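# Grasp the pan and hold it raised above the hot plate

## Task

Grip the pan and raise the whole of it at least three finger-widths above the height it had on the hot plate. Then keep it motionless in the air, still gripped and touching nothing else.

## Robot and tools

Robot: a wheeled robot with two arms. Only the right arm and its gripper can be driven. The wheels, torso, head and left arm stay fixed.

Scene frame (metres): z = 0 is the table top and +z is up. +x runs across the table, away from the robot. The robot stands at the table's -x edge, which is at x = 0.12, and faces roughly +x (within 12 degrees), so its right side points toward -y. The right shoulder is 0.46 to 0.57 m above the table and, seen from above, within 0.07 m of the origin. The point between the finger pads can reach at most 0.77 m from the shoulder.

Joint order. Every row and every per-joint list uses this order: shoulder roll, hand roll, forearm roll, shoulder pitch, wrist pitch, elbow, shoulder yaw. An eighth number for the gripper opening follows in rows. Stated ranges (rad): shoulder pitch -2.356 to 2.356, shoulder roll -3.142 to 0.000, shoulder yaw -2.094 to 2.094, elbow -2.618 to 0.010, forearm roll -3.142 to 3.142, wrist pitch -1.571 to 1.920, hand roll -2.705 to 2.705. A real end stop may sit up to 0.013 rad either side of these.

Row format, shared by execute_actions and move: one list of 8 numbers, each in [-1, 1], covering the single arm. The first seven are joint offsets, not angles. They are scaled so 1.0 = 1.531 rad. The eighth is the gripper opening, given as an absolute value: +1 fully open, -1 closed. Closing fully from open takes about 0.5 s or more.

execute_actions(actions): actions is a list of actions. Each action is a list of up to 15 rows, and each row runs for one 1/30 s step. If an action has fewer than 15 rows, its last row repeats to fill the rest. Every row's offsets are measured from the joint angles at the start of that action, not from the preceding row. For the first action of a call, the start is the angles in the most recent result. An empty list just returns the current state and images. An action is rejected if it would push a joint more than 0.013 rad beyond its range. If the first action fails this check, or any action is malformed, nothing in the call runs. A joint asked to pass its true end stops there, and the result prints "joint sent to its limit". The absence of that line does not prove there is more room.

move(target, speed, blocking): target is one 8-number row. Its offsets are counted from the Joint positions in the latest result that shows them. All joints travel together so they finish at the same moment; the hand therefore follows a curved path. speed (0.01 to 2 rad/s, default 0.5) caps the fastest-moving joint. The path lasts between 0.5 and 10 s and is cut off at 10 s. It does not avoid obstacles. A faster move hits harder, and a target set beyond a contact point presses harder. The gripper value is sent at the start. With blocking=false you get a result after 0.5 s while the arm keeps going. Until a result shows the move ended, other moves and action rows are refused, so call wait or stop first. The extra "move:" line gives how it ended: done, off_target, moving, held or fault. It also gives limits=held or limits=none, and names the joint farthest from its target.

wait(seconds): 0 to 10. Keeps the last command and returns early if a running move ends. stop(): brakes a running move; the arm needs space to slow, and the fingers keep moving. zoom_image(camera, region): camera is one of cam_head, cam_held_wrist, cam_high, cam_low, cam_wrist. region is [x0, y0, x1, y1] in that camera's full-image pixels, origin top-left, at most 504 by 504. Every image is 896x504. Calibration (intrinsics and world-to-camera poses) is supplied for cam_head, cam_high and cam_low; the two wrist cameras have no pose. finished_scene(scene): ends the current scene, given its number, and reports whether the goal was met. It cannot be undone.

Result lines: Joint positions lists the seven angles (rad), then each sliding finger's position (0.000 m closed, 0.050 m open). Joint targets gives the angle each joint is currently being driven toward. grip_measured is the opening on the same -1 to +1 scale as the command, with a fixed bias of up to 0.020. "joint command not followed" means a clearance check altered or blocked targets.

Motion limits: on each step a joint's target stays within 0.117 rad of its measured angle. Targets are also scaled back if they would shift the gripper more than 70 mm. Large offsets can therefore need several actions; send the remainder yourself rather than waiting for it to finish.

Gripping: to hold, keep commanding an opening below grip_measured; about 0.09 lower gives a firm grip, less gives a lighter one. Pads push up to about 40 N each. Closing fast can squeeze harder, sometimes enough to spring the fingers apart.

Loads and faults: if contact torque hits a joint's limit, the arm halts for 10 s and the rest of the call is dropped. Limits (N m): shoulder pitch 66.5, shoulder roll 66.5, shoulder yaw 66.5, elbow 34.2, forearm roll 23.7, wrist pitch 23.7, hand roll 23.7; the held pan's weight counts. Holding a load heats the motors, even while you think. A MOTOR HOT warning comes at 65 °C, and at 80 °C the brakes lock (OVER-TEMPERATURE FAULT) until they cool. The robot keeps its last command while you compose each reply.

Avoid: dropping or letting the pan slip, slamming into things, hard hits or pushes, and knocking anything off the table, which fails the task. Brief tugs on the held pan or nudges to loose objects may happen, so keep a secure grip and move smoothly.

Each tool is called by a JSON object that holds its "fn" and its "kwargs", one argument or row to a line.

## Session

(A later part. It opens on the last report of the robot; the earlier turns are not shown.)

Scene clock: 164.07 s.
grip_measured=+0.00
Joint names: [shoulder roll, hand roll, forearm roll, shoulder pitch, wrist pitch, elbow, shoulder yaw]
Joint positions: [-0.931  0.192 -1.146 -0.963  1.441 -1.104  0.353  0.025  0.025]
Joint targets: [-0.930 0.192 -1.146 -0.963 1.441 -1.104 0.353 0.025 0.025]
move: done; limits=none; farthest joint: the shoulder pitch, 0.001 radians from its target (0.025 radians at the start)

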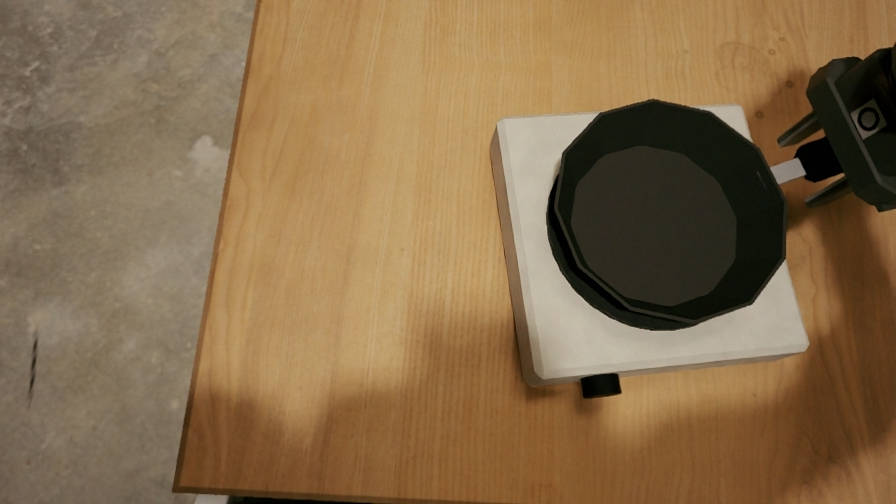

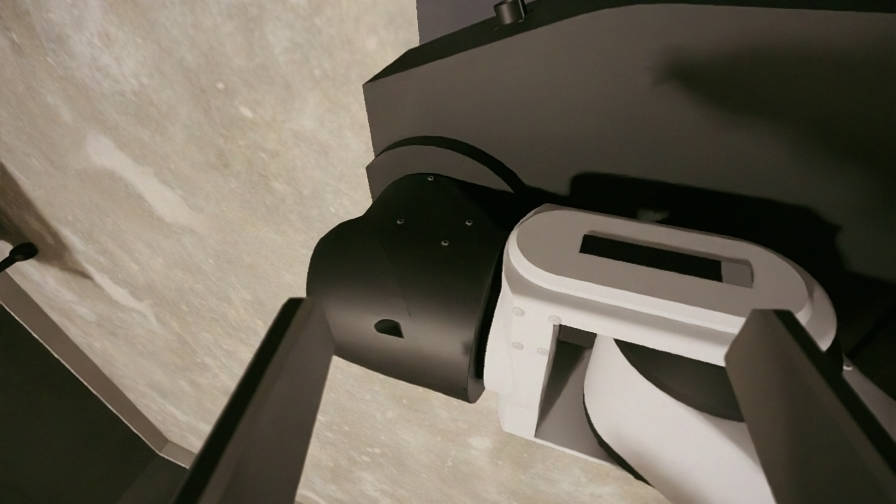

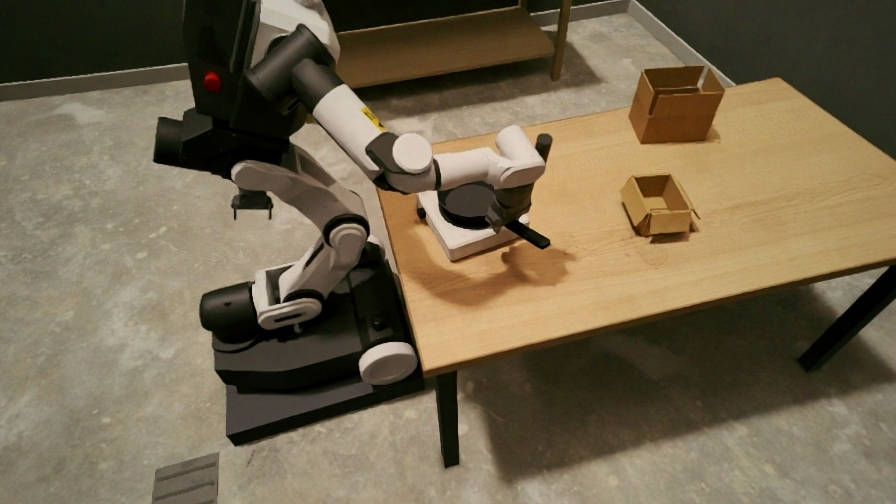

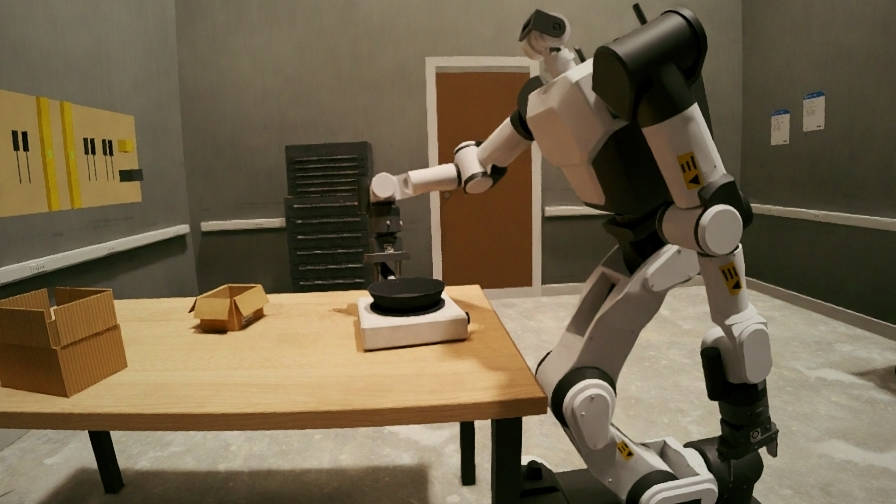

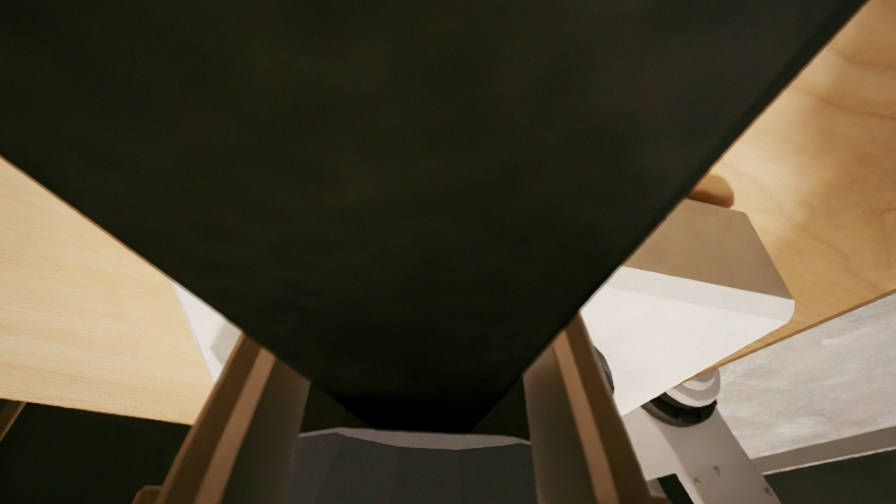

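Now close gradually.

{"fn": "execute_actions", "kwargs": {
  "actions": [
    [[0,0,0,0,0,0,0,-0.27],[0,0,0,0,0,0,0,-0.29],[0,0,0,0,0,0,0,-0.31],[0,0,0,0,0,0,0,-0.33],[0,0,0,0,0,0,0,-0.35],[0,0,0,0,0,0,0,-0.37],[0,0,0,0,0,0,0,-0.39],[0,0,0,0,0,0,0,-0.41],[0,0,0,0,0,0,0,-0.43],[0,0,0,0,0,0,0,-0.45],[0,0,0,0,0,0,0,-0.47],[0,0,0,0,0,0,0,-0.49],[0,0,0,0,0,0,0,-0.51],[0,0,0,0,0,0,0,-0.52]]
  ]
}}

Scene clock: 186.80 s.
grip_measured=-0.37
Joint names: [shoulder roll, hand roll, forearm roll, shoulder pitch, wrist pitch, elbow, shoulder yaw]
Joint positions: [-0.917  0.202 -1.14  -0.966  1.423 -1.08   0.363  0.016  0.016]
Joint targets: [-0.917 0.202 -1.140 -0.966 1.422 -1.080 0.363 0.012 0.012]

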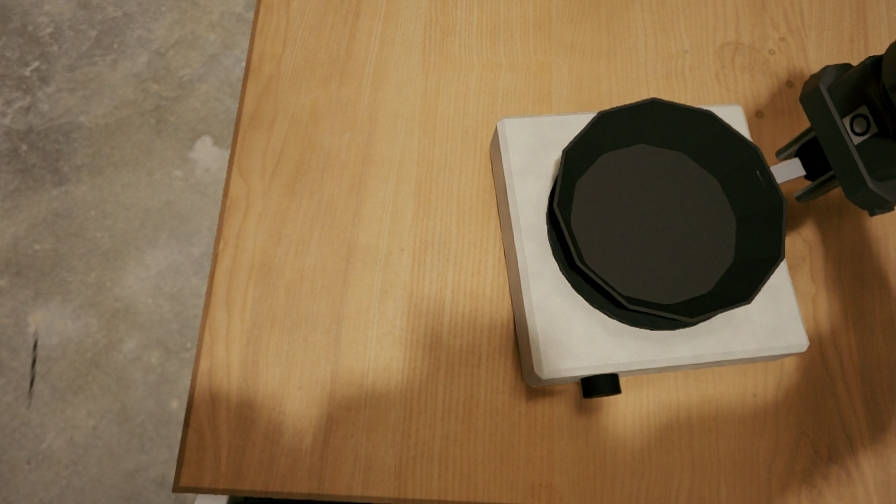

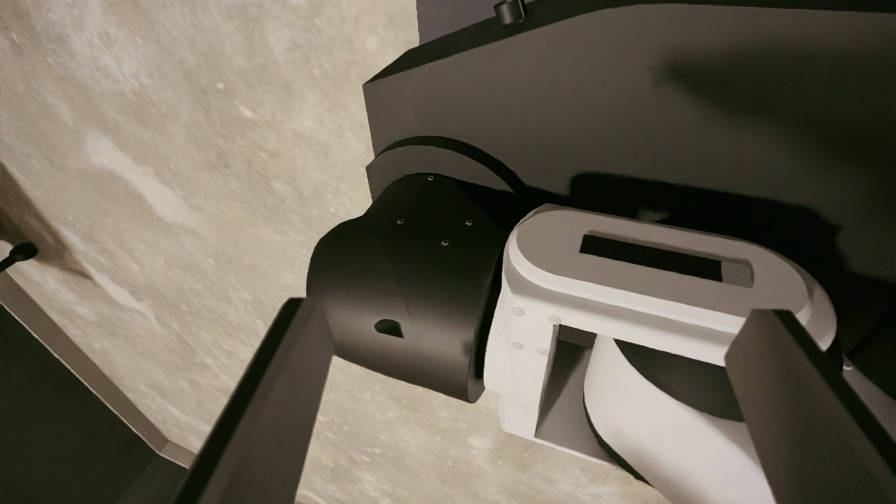

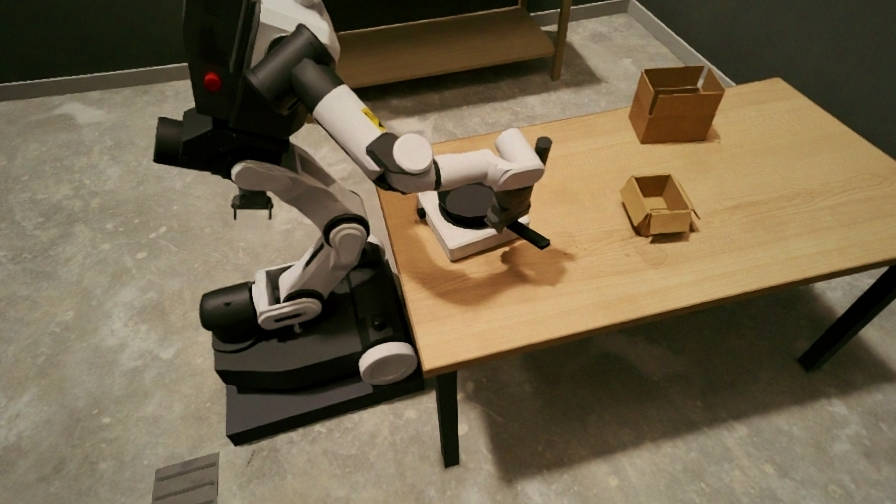

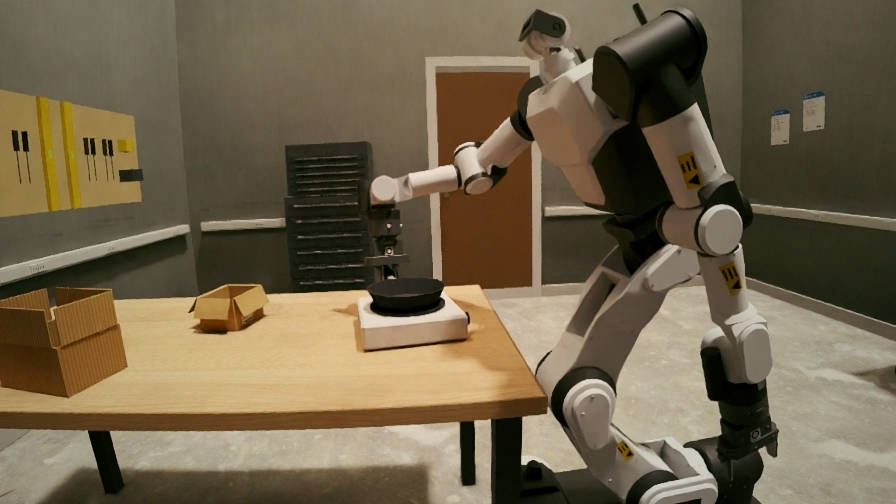

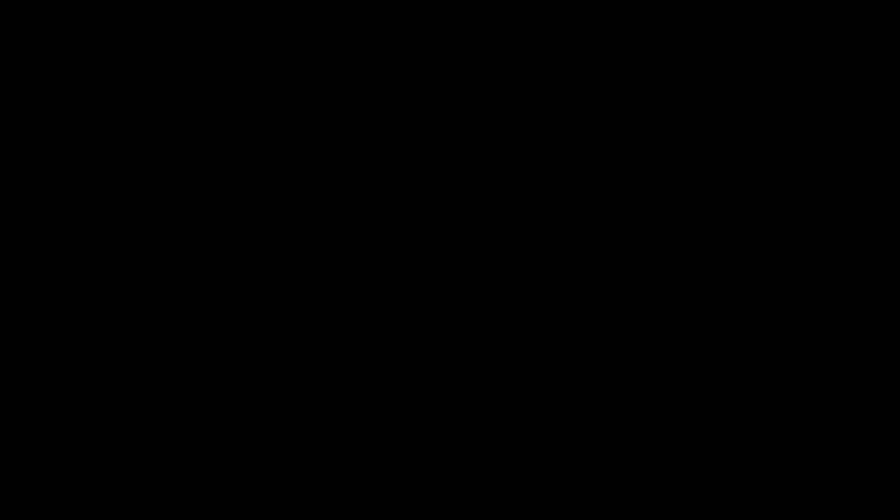

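{"fn": "move", "kwargs": {
  "target": [-0.1241, 0.0096, -0.0702, -0.0198, 0.1489, -0.0686, -0.0877, -0.52],
  "speed": 0.16
}}

Scene clock: 192.60 s.
grip_measured=-0.37
Joint names: [shoulder roll, hand roll, forearm roll, shoulder pitch, wrist pitch, elbow, shoulder yaw]
Joint positions: [-1.106  0.217 -1.248 -0.995  1.65  -1.185  0.229  0.016  0.016]
Joint targets: [-1.107 0.217 -1.248 -0.996 1.650 -1.185 0.229 0.012 0.012]
move: done; limits=none; farthest joint: the shoulder pitch, 0.001 radians from its target (0.031 radians at the start)

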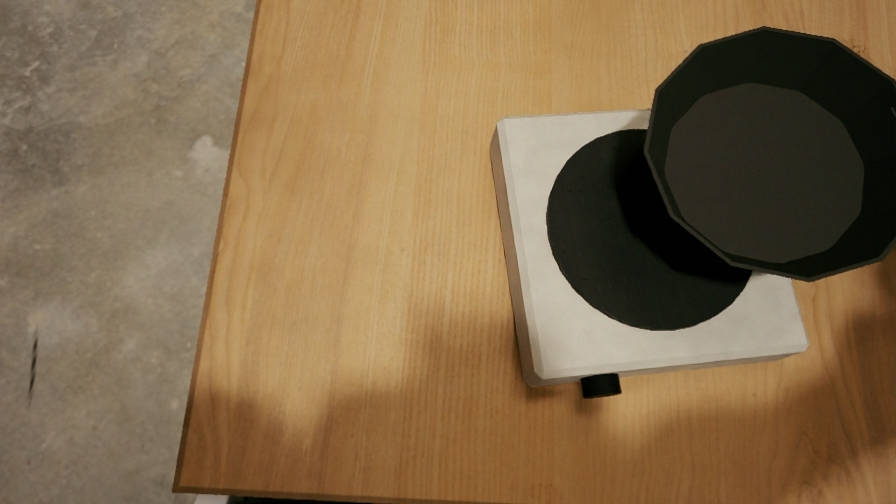

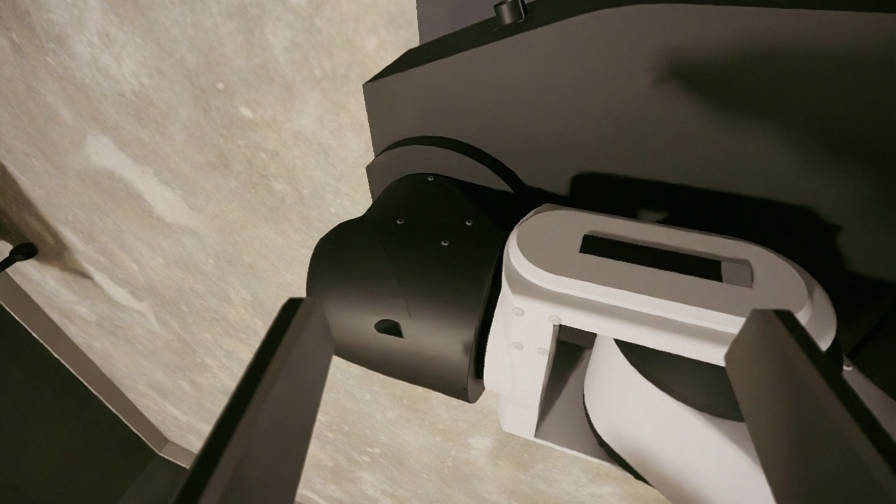

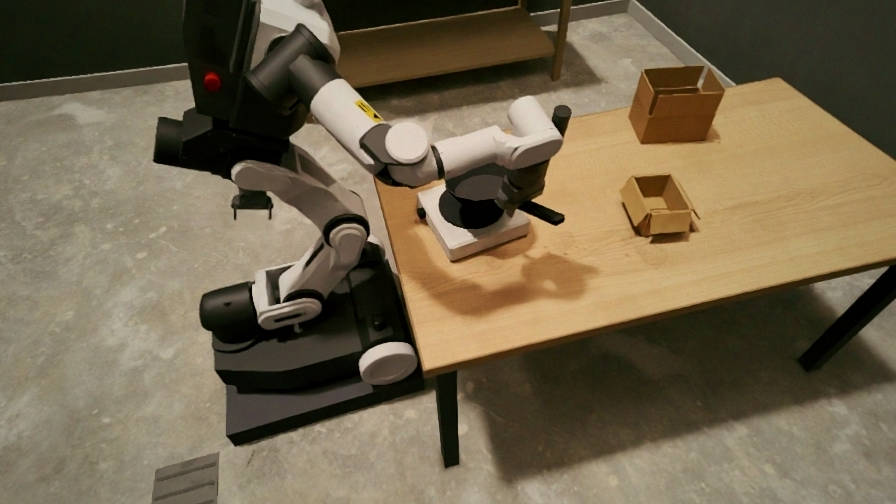

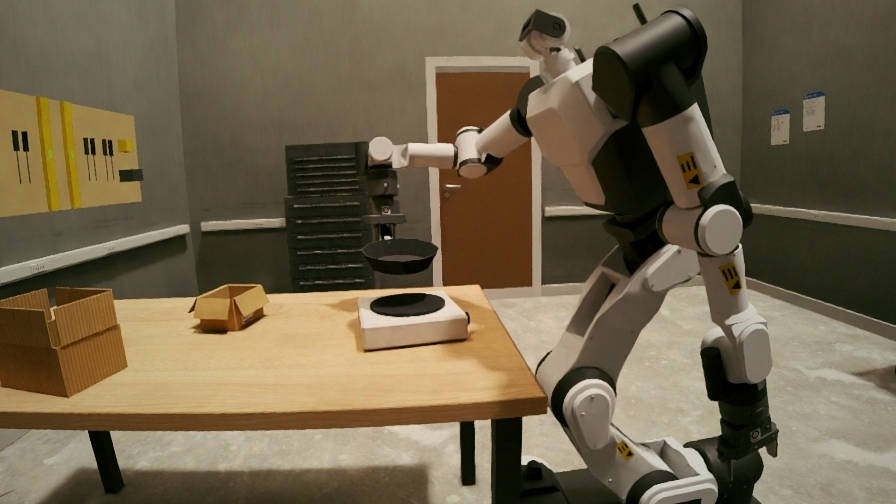

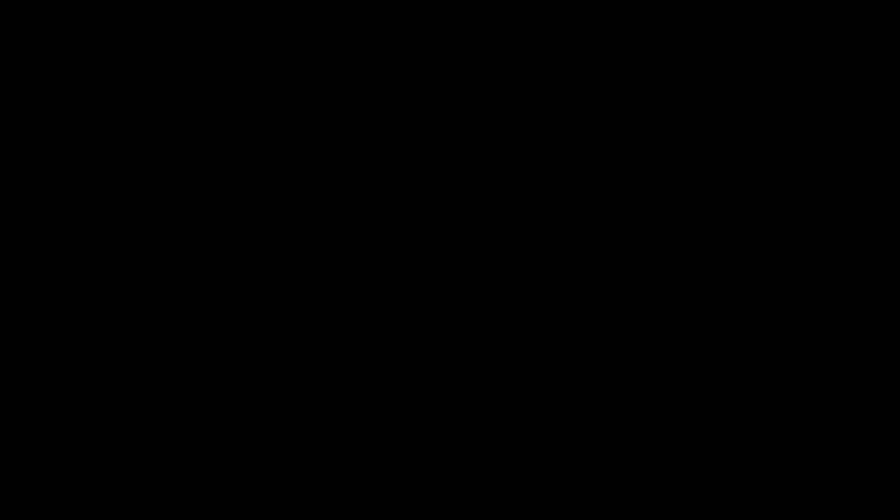

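{"fn": "wait", "kwargs": {
  "seconds": 1
}}

{"fn": "zoom_image", "kwargs": {
  "camera": "cam_low",
  "region": [330, 190, 490, 360]
}}

{"fn": "zoom_image", "kwargs": {
  "camera": "cam_high",
  "region": [410, 130, 590, 280]
}}

Scene clock: 195.77 s.
grip_measured=-0.37
Joint names: [shoulder roll, hand roll, forearm roll, shoulder pitch, wrist pitch, elbow, shoulder yaw]
Joint positions: [-1.106  0.217 -1.248 -0.995  1.65  -1.185  0.229  0.016  0.016]
Joint targets: [-1.107 0.217 -1.248 -0.996 1.650 -1.185 0.229 0.012 0.012]
wait: 1.00 s; at rest from the start

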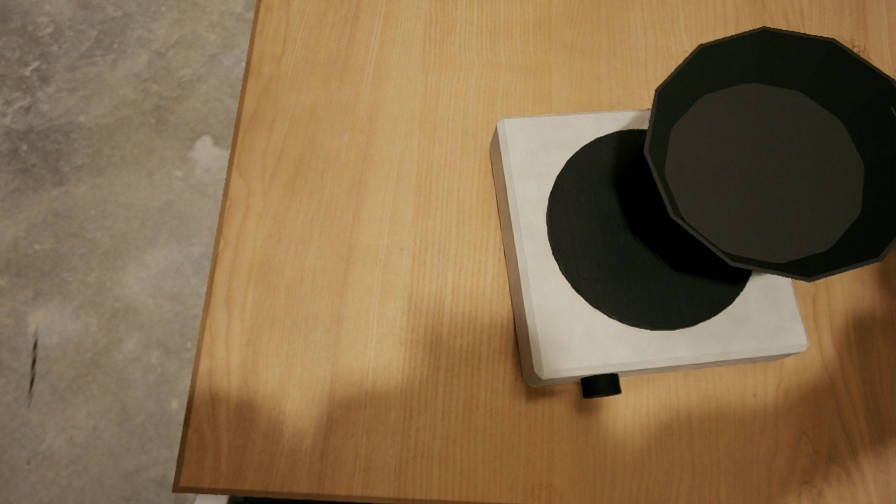

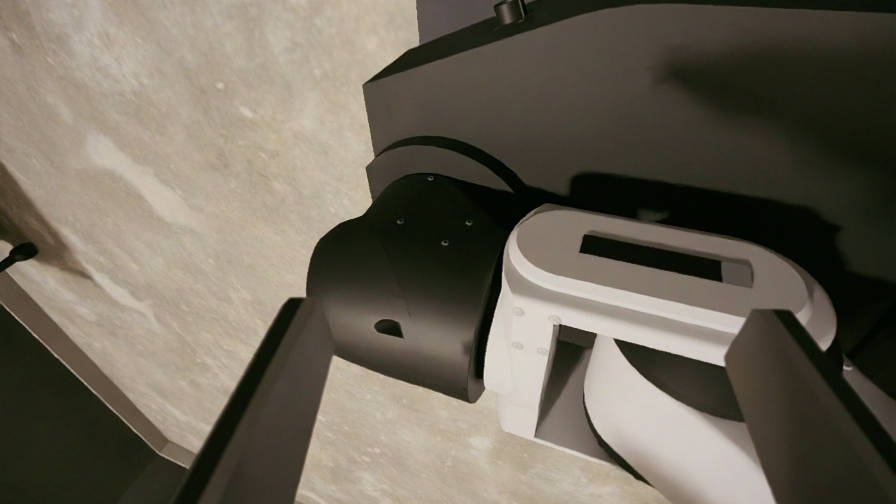

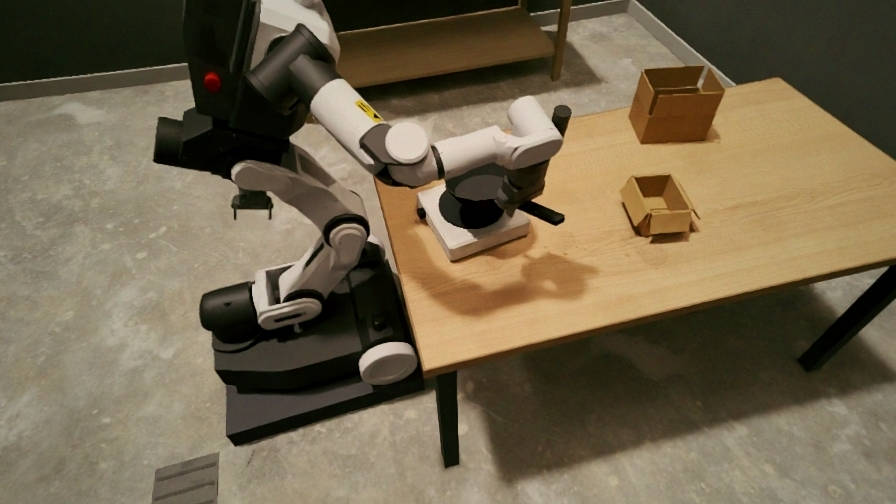

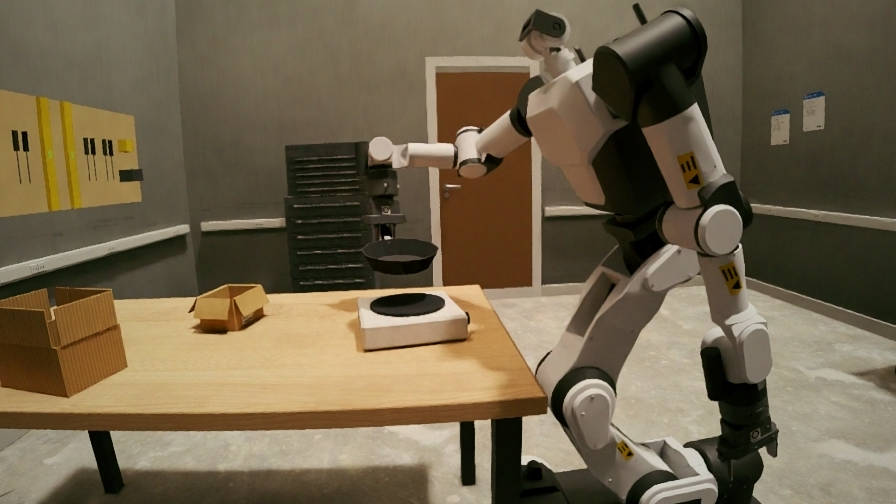

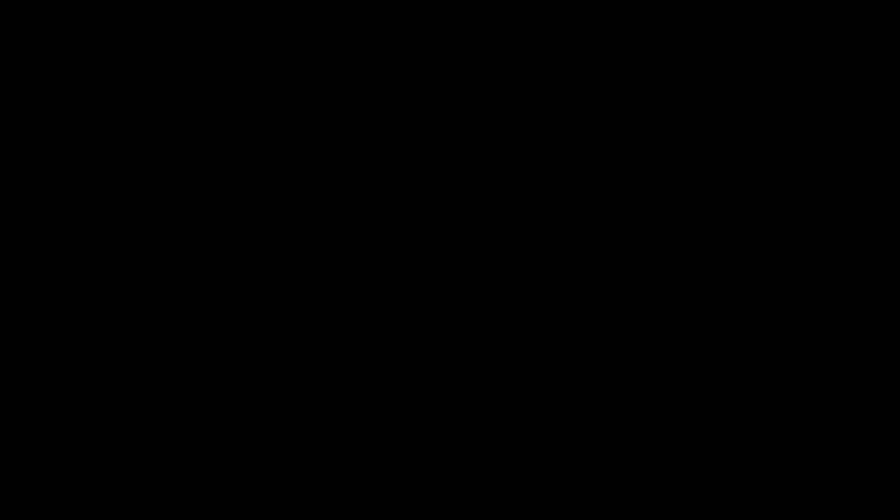

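Region (330, 190, 490, 360) of cam_low's 896x504 image, scaled by 2.965, with more detail than that image has; it fills the left 474 columns of this view, and the rest is white.

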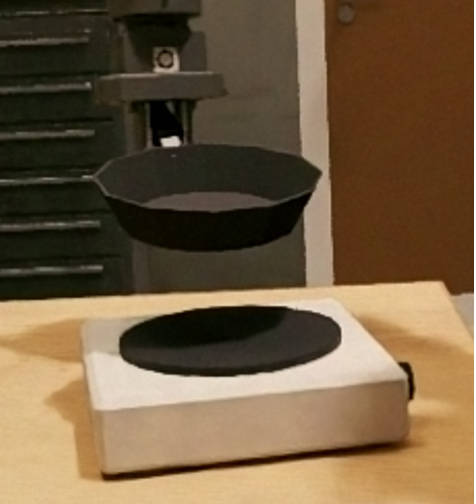

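Region (410, 130, 590, 280) of cam_high's 896x504 image, scaled by 2.800, with more detail than that image has.

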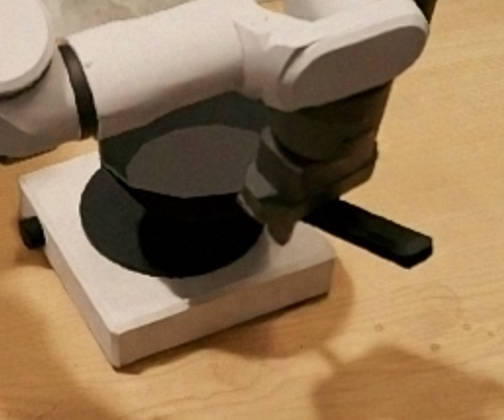

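{"fn": "move", "kwargs": {
  "target": [0, 0, -0.085, 0, 0, 0, 0, -0.52],
  "speed": 0.2
}}

{"fn": "zoom_image", "kwargs": {
  "camera": "cam_low",
  "region": [330, 190, 490, 360]
}}

Scene clock: 200.60 s.
grip_measured=-0.37
Joint names: [shoulder roll, hand roll, forearm roll, shoulder pitch, wrist pitch, elbow, shoulder yaw]
Joint positions: [-1.106  0.217 -1.377 -0.994  1.65  -1.184  0.23   0.016  0.016]
Joint targets: [-1.106 0.217 -1.378 -0.995 1.650 -1.185 0.229 0.012 0.012]
move: done; limits=none; farthest joint: the shoulder pitch, 0.001 radians from its target (0.000 radians at the start)

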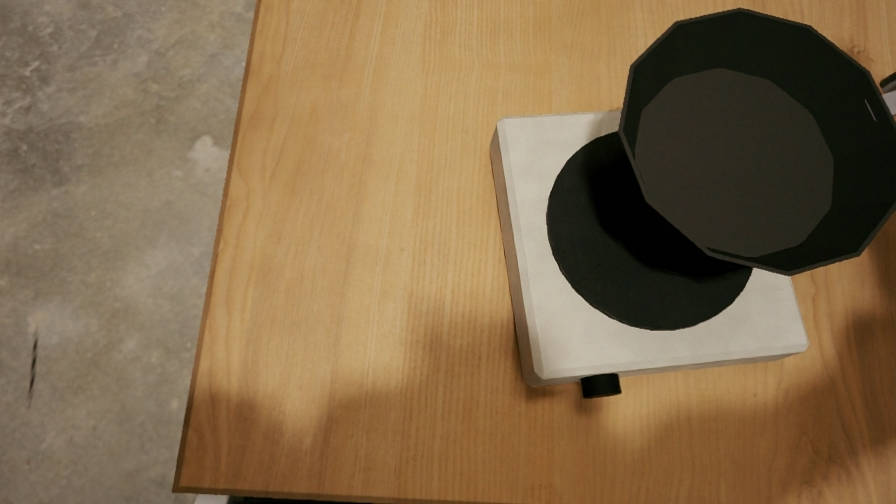

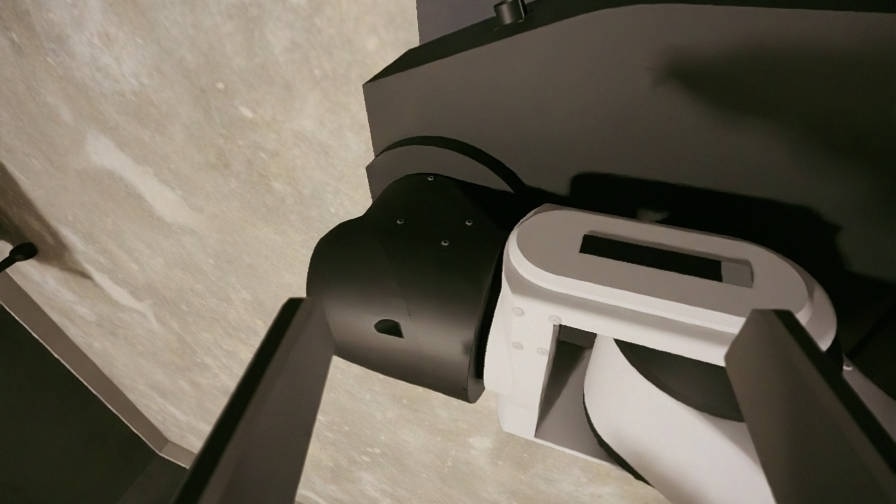

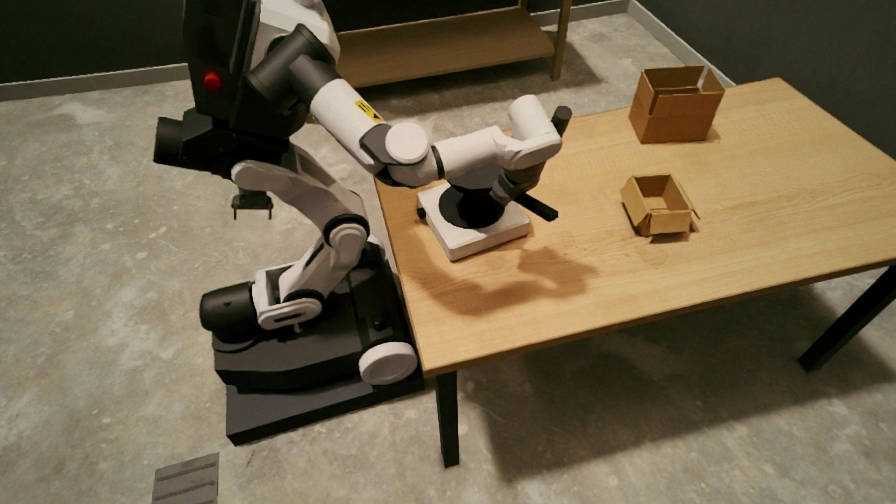

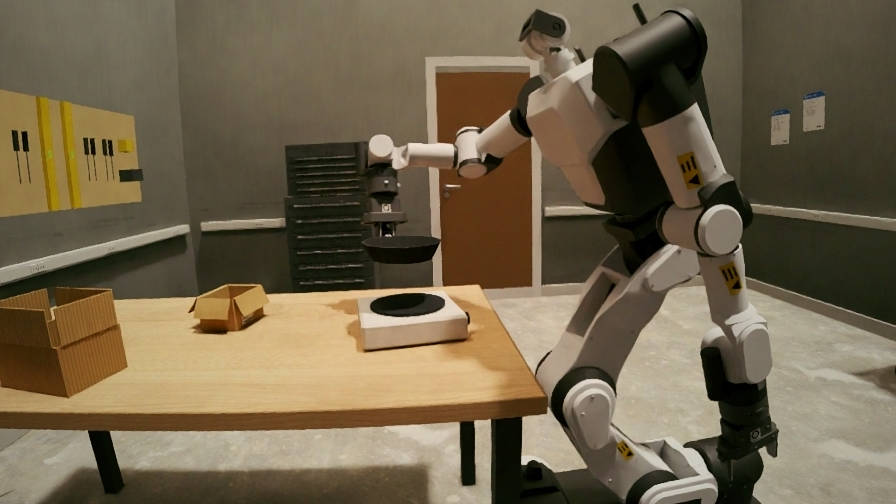

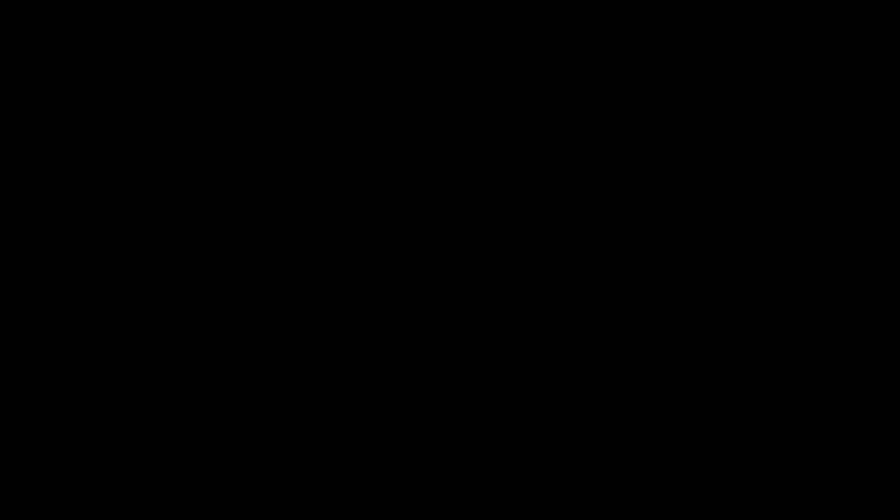

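Region (330, 190, 490, 360) of cam_low's 896x504 image, scaled by 2.965, with more detail than that image has; it fills the left 474 columns of this view, and the rest is white.

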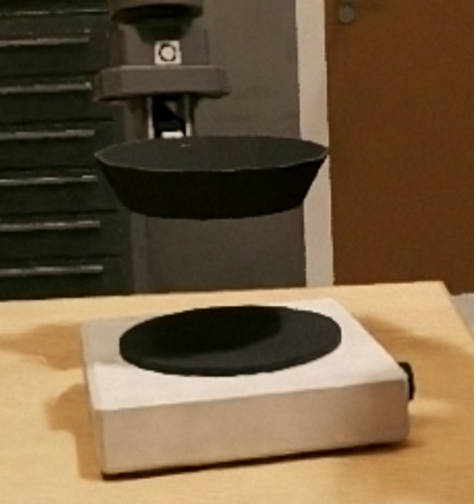

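The pan is level and about 10 cm above the plate.

{"fn": "finished_scene", "kwargs": {
  "scene": 1
}}

The scene is finished: the task was done.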